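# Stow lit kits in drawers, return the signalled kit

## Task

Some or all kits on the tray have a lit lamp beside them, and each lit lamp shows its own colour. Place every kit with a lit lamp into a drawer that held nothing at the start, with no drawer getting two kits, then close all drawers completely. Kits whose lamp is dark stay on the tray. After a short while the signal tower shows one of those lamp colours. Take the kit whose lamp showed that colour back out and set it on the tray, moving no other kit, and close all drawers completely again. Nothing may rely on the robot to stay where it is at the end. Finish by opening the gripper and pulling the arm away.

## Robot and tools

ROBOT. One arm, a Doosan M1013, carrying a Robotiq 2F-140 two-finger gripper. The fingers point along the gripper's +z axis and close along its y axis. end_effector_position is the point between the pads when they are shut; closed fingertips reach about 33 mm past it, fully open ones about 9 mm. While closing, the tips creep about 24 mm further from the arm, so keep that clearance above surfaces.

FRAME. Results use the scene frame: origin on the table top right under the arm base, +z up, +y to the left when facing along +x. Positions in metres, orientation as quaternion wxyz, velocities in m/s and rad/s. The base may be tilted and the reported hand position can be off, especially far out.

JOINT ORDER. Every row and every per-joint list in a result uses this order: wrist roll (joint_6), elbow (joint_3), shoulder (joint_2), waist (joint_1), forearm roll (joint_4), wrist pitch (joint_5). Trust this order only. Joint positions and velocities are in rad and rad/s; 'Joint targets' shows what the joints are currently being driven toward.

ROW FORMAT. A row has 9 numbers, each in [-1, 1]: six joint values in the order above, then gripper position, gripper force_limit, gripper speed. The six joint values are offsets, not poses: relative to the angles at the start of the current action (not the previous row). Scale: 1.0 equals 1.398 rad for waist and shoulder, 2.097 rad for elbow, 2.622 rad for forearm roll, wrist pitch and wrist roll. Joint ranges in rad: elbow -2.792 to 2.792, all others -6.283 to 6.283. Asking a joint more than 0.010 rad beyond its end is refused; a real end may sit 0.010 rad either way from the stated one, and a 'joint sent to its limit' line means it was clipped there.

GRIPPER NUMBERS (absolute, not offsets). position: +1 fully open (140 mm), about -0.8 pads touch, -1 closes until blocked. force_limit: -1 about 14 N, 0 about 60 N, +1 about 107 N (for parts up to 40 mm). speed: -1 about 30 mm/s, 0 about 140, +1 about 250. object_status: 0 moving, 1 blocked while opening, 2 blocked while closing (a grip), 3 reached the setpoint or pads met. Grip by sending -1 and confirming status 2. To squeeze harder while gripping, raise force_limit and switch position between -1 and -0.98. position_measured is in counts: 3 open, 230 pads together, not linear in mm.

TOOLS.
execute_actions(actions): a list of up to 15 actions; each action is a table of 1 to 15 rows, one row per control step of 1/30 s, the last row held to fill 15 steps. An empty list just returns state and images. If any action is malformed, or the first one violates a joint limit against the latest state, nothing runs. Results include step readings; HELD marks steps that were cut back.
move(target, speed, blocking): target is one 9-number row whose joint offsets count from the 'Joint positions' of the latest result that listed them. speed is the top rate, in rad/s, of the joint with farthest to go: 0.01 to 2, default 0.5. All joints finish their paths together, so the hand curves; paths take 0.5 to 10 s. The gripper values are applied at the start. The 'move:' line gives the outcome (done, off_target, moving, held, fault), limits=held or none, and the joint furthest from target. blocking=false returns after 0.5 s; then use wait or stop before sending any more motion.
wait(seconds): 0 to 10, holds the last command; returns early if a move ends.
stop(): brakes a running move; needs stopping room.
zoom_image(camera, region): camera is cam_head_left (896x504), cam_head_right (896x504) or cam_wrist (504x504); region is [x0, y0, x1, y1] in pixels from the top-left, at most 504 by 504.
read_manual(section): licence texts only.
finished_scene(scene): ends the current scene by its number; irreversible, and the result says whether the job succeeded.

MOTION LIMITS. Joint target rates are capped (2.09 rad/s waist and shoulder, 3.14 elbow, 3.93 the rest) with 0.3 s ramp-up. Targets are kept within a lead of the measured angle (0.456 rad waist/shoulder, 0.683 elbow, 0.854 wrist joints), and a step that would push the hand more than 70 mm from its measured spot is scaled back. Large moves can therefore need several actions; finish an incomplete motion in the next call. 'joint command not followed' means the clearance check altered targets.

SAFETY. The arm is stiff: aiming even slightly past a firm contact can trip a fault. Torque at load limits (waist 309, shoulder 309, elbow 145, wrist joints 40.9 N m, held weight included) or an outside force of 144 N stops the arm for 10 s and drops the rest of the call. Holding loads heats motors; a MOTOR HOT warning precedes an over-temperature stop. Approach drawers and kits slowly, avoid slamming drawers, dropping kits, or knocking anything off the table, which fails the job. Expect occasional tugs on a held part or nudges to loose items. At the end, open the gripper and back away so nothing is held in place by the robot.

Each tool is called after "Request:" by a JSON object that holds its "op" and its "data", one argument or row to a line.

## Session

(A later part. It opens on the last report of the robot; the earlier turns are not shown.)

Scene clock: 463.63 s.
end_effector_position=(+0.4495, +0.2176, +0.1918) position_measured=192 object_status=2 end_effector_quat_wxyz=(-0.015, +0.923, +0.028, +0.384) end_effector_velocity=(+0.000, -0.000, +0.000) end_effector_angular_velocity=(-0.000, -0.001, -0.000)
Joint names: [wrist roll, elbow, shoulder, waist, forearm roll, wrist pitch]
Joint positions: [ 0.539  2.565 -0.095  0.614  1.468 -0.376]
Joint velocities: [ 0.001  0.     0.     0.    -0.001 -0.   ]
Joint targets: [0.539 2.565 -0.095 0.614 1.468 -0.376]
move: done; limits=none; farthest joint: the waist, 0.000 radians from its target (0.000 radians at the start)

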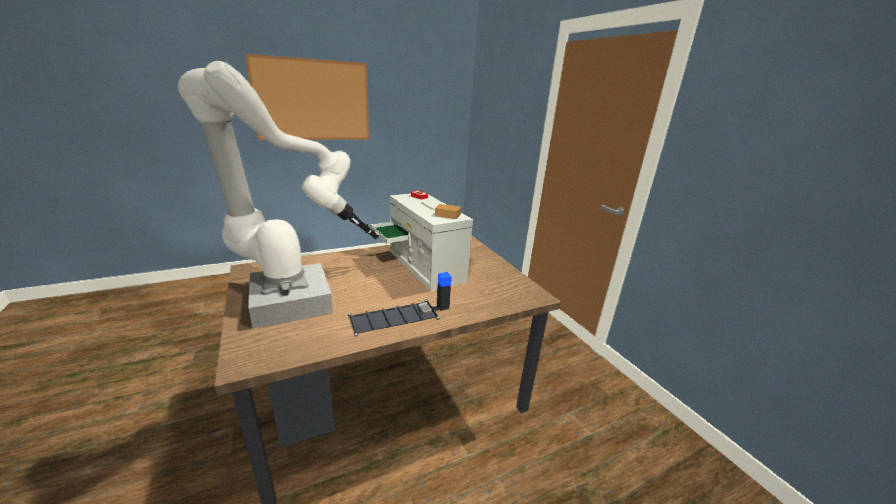

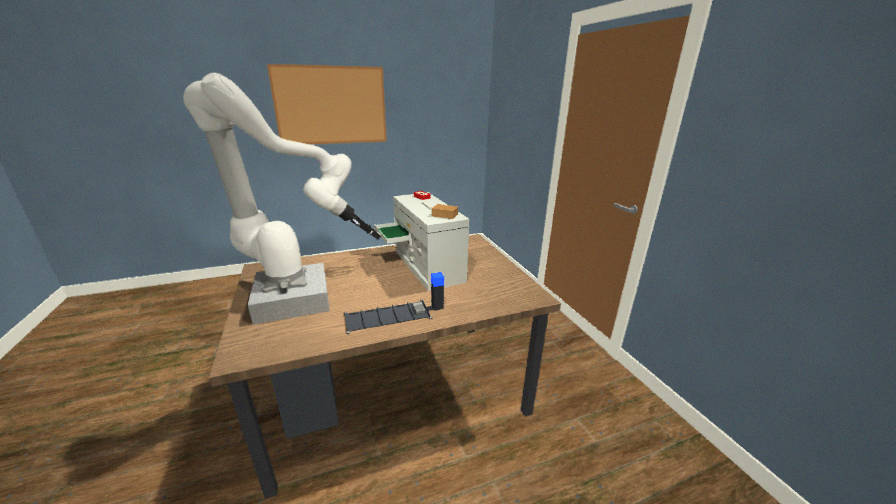

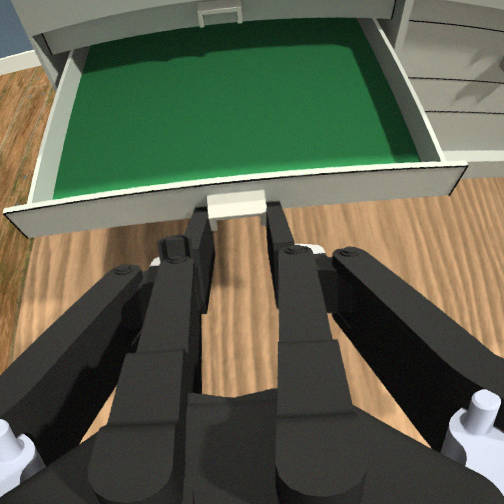

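Request:
{"op": "move", "data": {
  "target": [0.0154,-0.0281,0.0476,-0.051,-0.0364,0.0166,-1,-0.3,0],
  "speed": 0.25
}}

Request:
{"op": "move", "data": {
  "target": [0.0095,-0.0306,0.0457,-0.0402,-0.0264,0.0131,-1,-0.3,0],
  "speed": 0.22
}}

Request:
{"op": "move", "data": {
  "target": [0.0015,-0.0332,0.0447,-0.0328,-0.0154,0.0112,-1,-0.3,0],
  "speed": 0.13
}}

Request:
{"op": "move", "data": {
  "target": [0,0,0,0,0,0,-0.15,-0.3,-0.5]
}}

Request:
{"op": "move", "data": {
  "target": [-0.0264,0.0919,-0.138,0.124,0.0782,-0.0409,-0.15,-0.3,-0.5],
  "speed": 0.4
}}

Scene clock: 467.27 s.
end_effector_position=(+0.4951, +0.2221, +0.1918) position_measured=192 object_status=2 end_effector_quat_wxyz=(-0.015, +0.923, +0.028, +0.384) end_effector_velocity=(+0.000, +0.000, -0.001) end_effector_angular_velocity=(+0.000, +0.001, +0.001)
Joint names: [wrist roll, elbow, shoulder, waist, forearm roll, wrist pitch]
Joint positions: [ 0.58   2.506 -0.028  0.542  1.373 -0.332]
Joint velocities: [ 0.001 -0.     0.001 -0.001 -0.002  0.001]
Joint targets: [0.580 2.506 -0.028 0.542 1.373 -0.332]
move: done; limits=none; farthest joint: the waist, 0.000 radians from its target (0.071 radians at the start)

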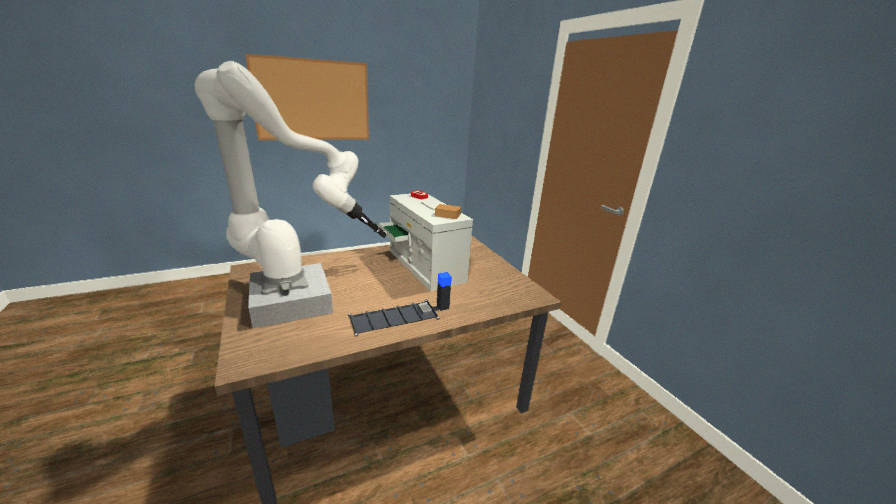

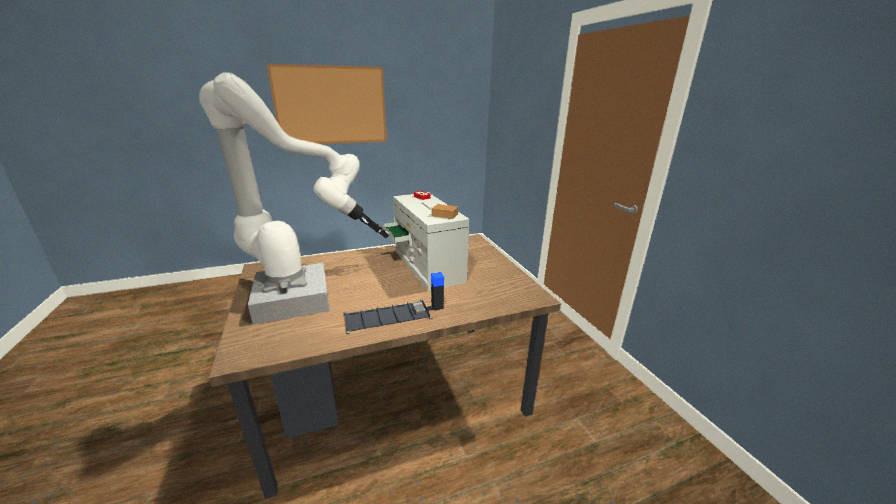

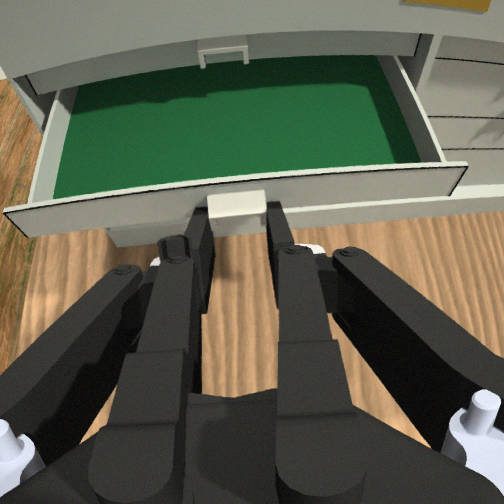

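Scene clock: 468.07 s.
end_effector_position=(+0.5408, +0.2263, +0.1918) position_measured=192 object_status=2 end_effector_quat_wxyz=(-0.015, +0.923, +0.029, +0.384) end_effector_velocity=(+0.000, +0.000, -0.001) end_effector_angular_velocity=(+0.000, +0.002, +0.001)
Joint names: [wrist roll, elbow, shoulder, waist, forearm roll, wrist pitch]
Joint positions: [ 0.605  2.442  0.036  0.486  1.304 -0.298]
Joint velocities: [-0.    -0.     0.001 -0.001 -0.001  0.002]
Joint targets: [0.605 2.442 0.036 0.486 1.304 -0.298]
move: done; limits=none; farthest joint: the waist, 0.000 radians from its target (0.056 radians at the start)

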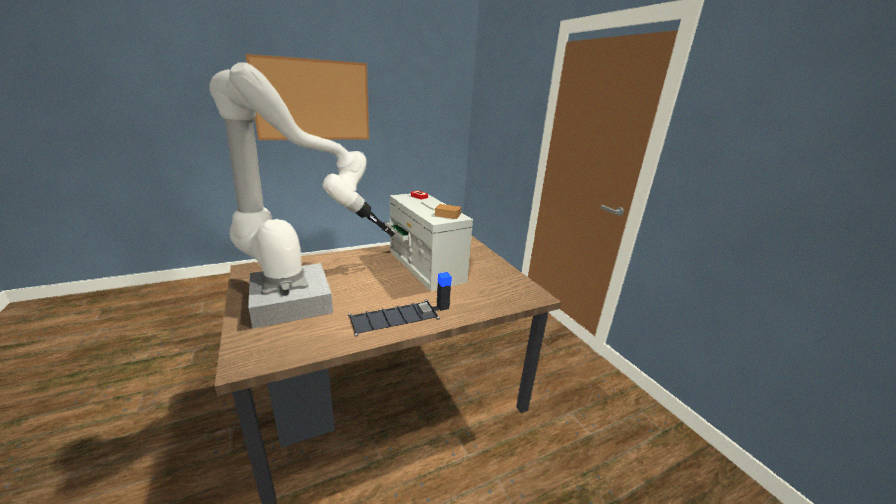

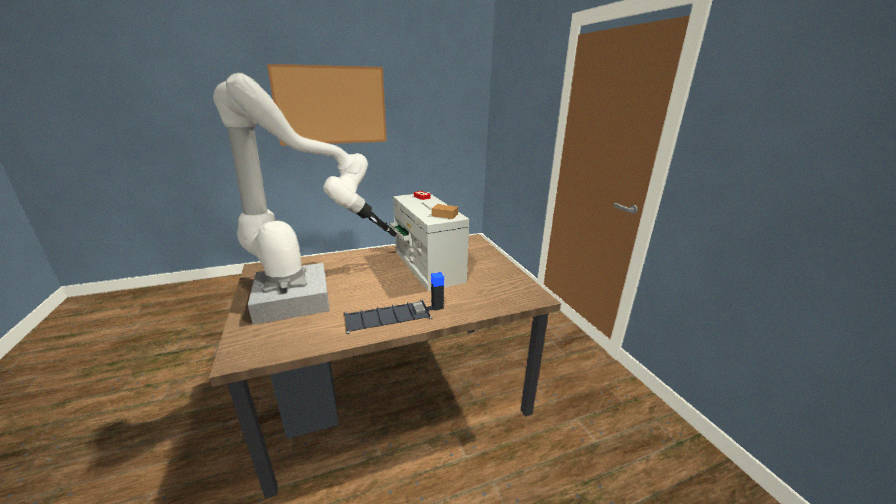

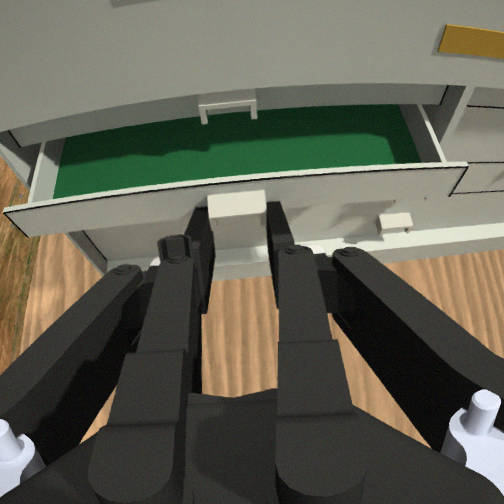

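Scene clock: 468.93 s.
end_effector_position=(+0.5875, +0.2303, +0.1917) position_measured=192 object_status=2 end_effector_quat_wxyz=(-0.015, +0.923, +0.030, +0.384) end_effector_velocity=(+0.001, -0.000, +0.000) end_effector_angular_velocity=(-0.001, -0.001, -0.000)
Joint names: [wrist roll, elbow, shoulder, waist, forearm roll, wrist pitch]
Joint positions: [ 0.609  2.372  0.098  0.44   1.263 -0.269]
Joint velocities: [ 0.    -0.001  0.001 -0.001 -0.001 -0.001]
Joint targets: [0.609 2.372 0.098 0.440 1.263 -0.269]
move: done; limits=none; farthest joint: the waist, 0.000 radians from its target (0.046 radians at the start)

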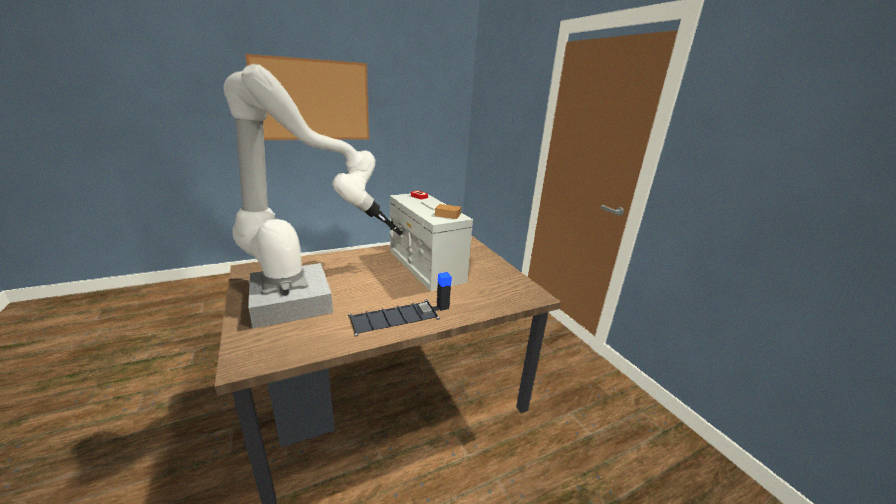

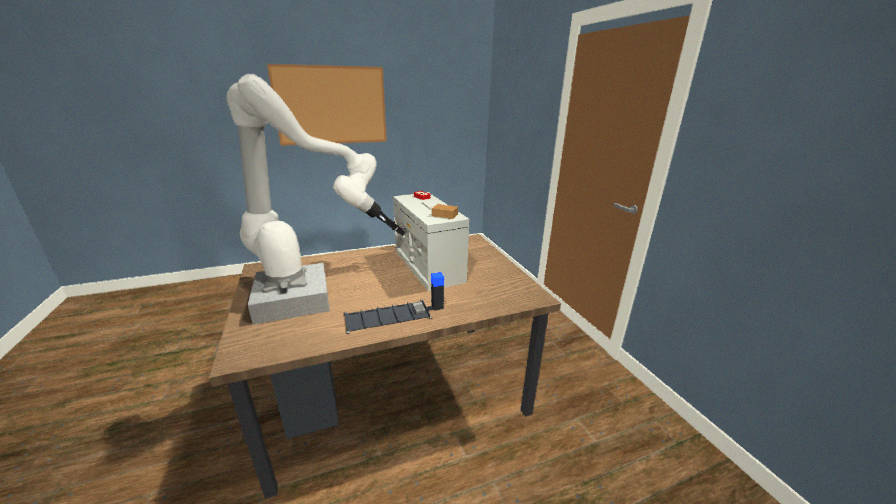

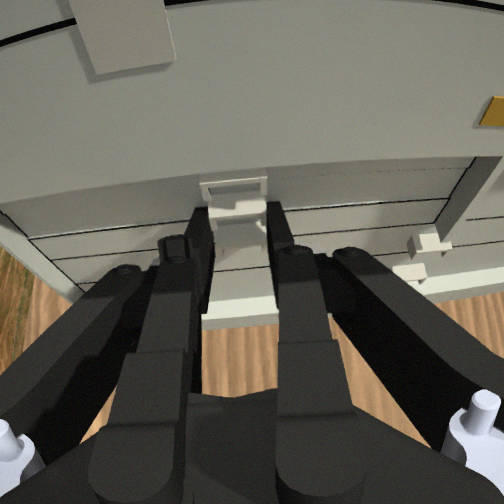

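Scene clock: 469.47 s.
end_effector_position=(+0.5875, +0.2303, +0.1916) position_measured=148 object_status=0 end_effector_quat_wxyz=(-0.015, +0.923, +0.030, +0.384) end_effector_velocity=(-0.000, +0.000, -0.000) end_effector_angular_velocity=(+0.002, +0.001, -0.001)
Joint names: [wrist roll, elbow, shoulder, waist, forearm roll, wrist pitch]
Joint positions: [ 0.609  2.372  0.098  0.44   1.263 -0.269]
Joint velocities: [ 0.002 -0.    -0.    -0.     0.     0.001]
Joint targets: [0.609 2.372 0.098 0.440 1.263 -0.269]
move: done; limits=none; farthest joint: the waist, 0.000 radians from its target (0.000 radians at the start)

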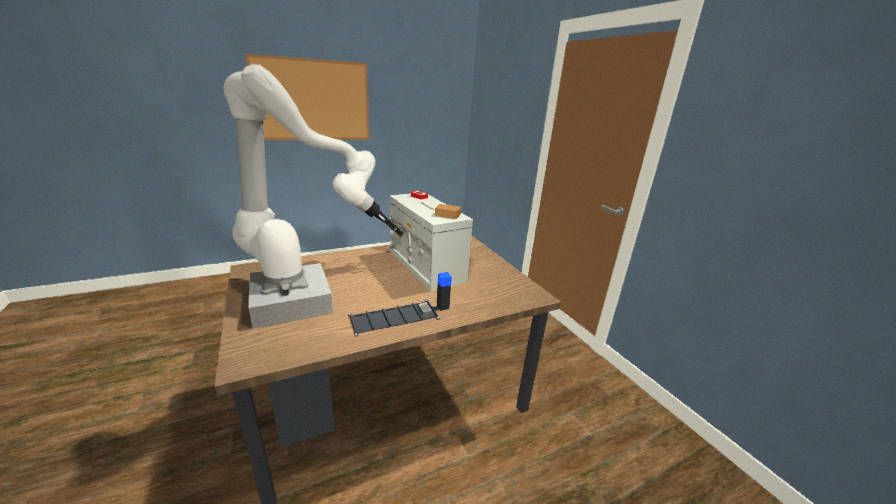

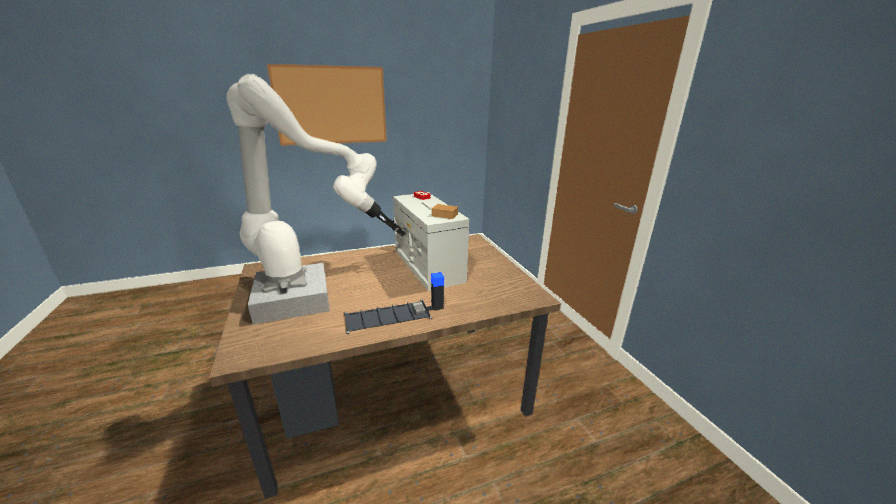

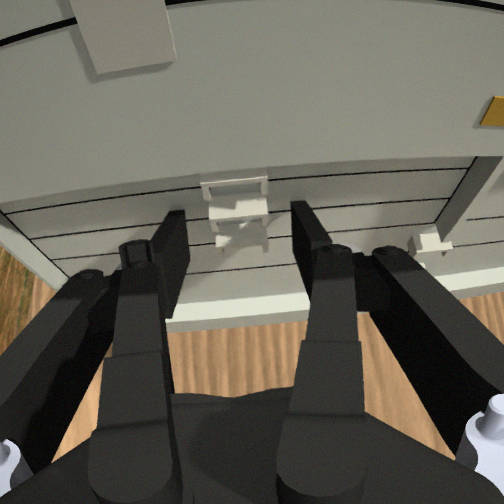

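Scene clock: 470.40 s.
end_effector_position=(+0.4494, +0.2177, +0.1919) position_measured=148 object_status=3 end_effector_quat_wxyz=(-0.015, +0.923, +0.028, +0.384) end_effector_velocity=(-0.000, -0.000, +0.001) end_effector_angular_velocity=(-0.000, -0.001, +0.001)
Joint names: [wrist roll, elbow, shoulder, waist, forearm roll, wrist pitch]
Joint positions: [ 0.539  2.565 -0.095  0.614  1.468 -0.376]
Joint velocities: [-0.001  0.001 -0.002  0.001 -0.    -0.001]
Joint targets: [0.539 2.565 -0.095 0.614 1.468 -0.376]
move: done; limits=none; farthest joint: the waist, 0.000 radians from its target (0.173 radians at the start)

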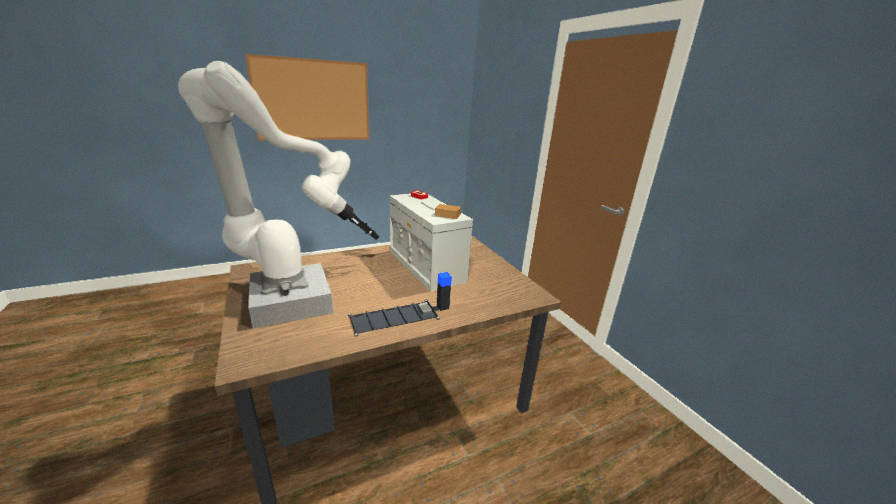

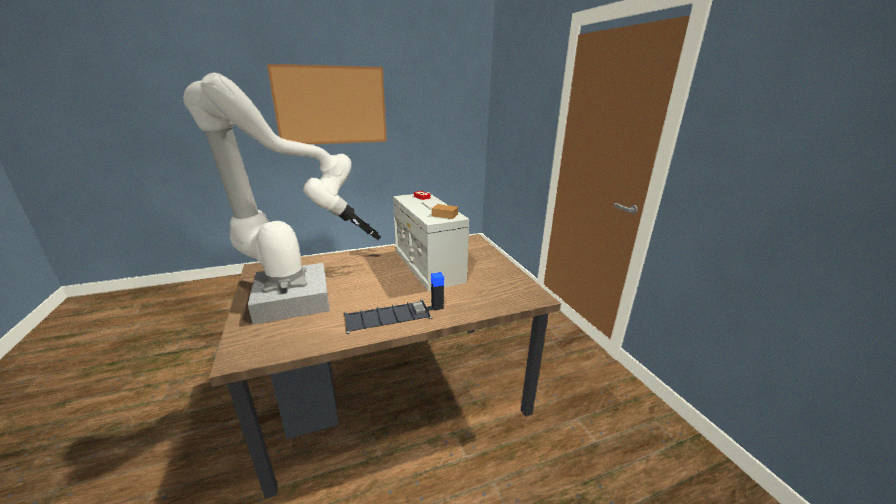

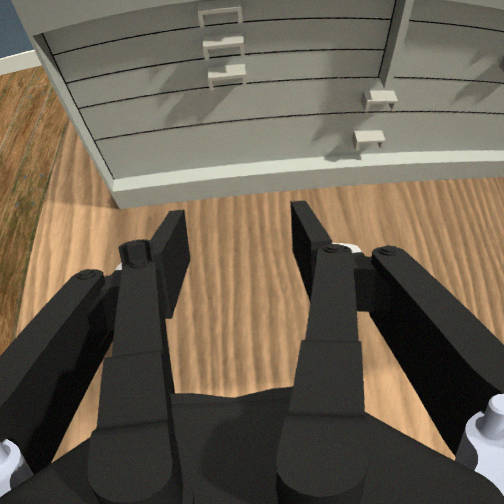

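Request:
{"op": "finished_scene", "data": {
  "scene": 2
}}

The scene is finished: the task was done.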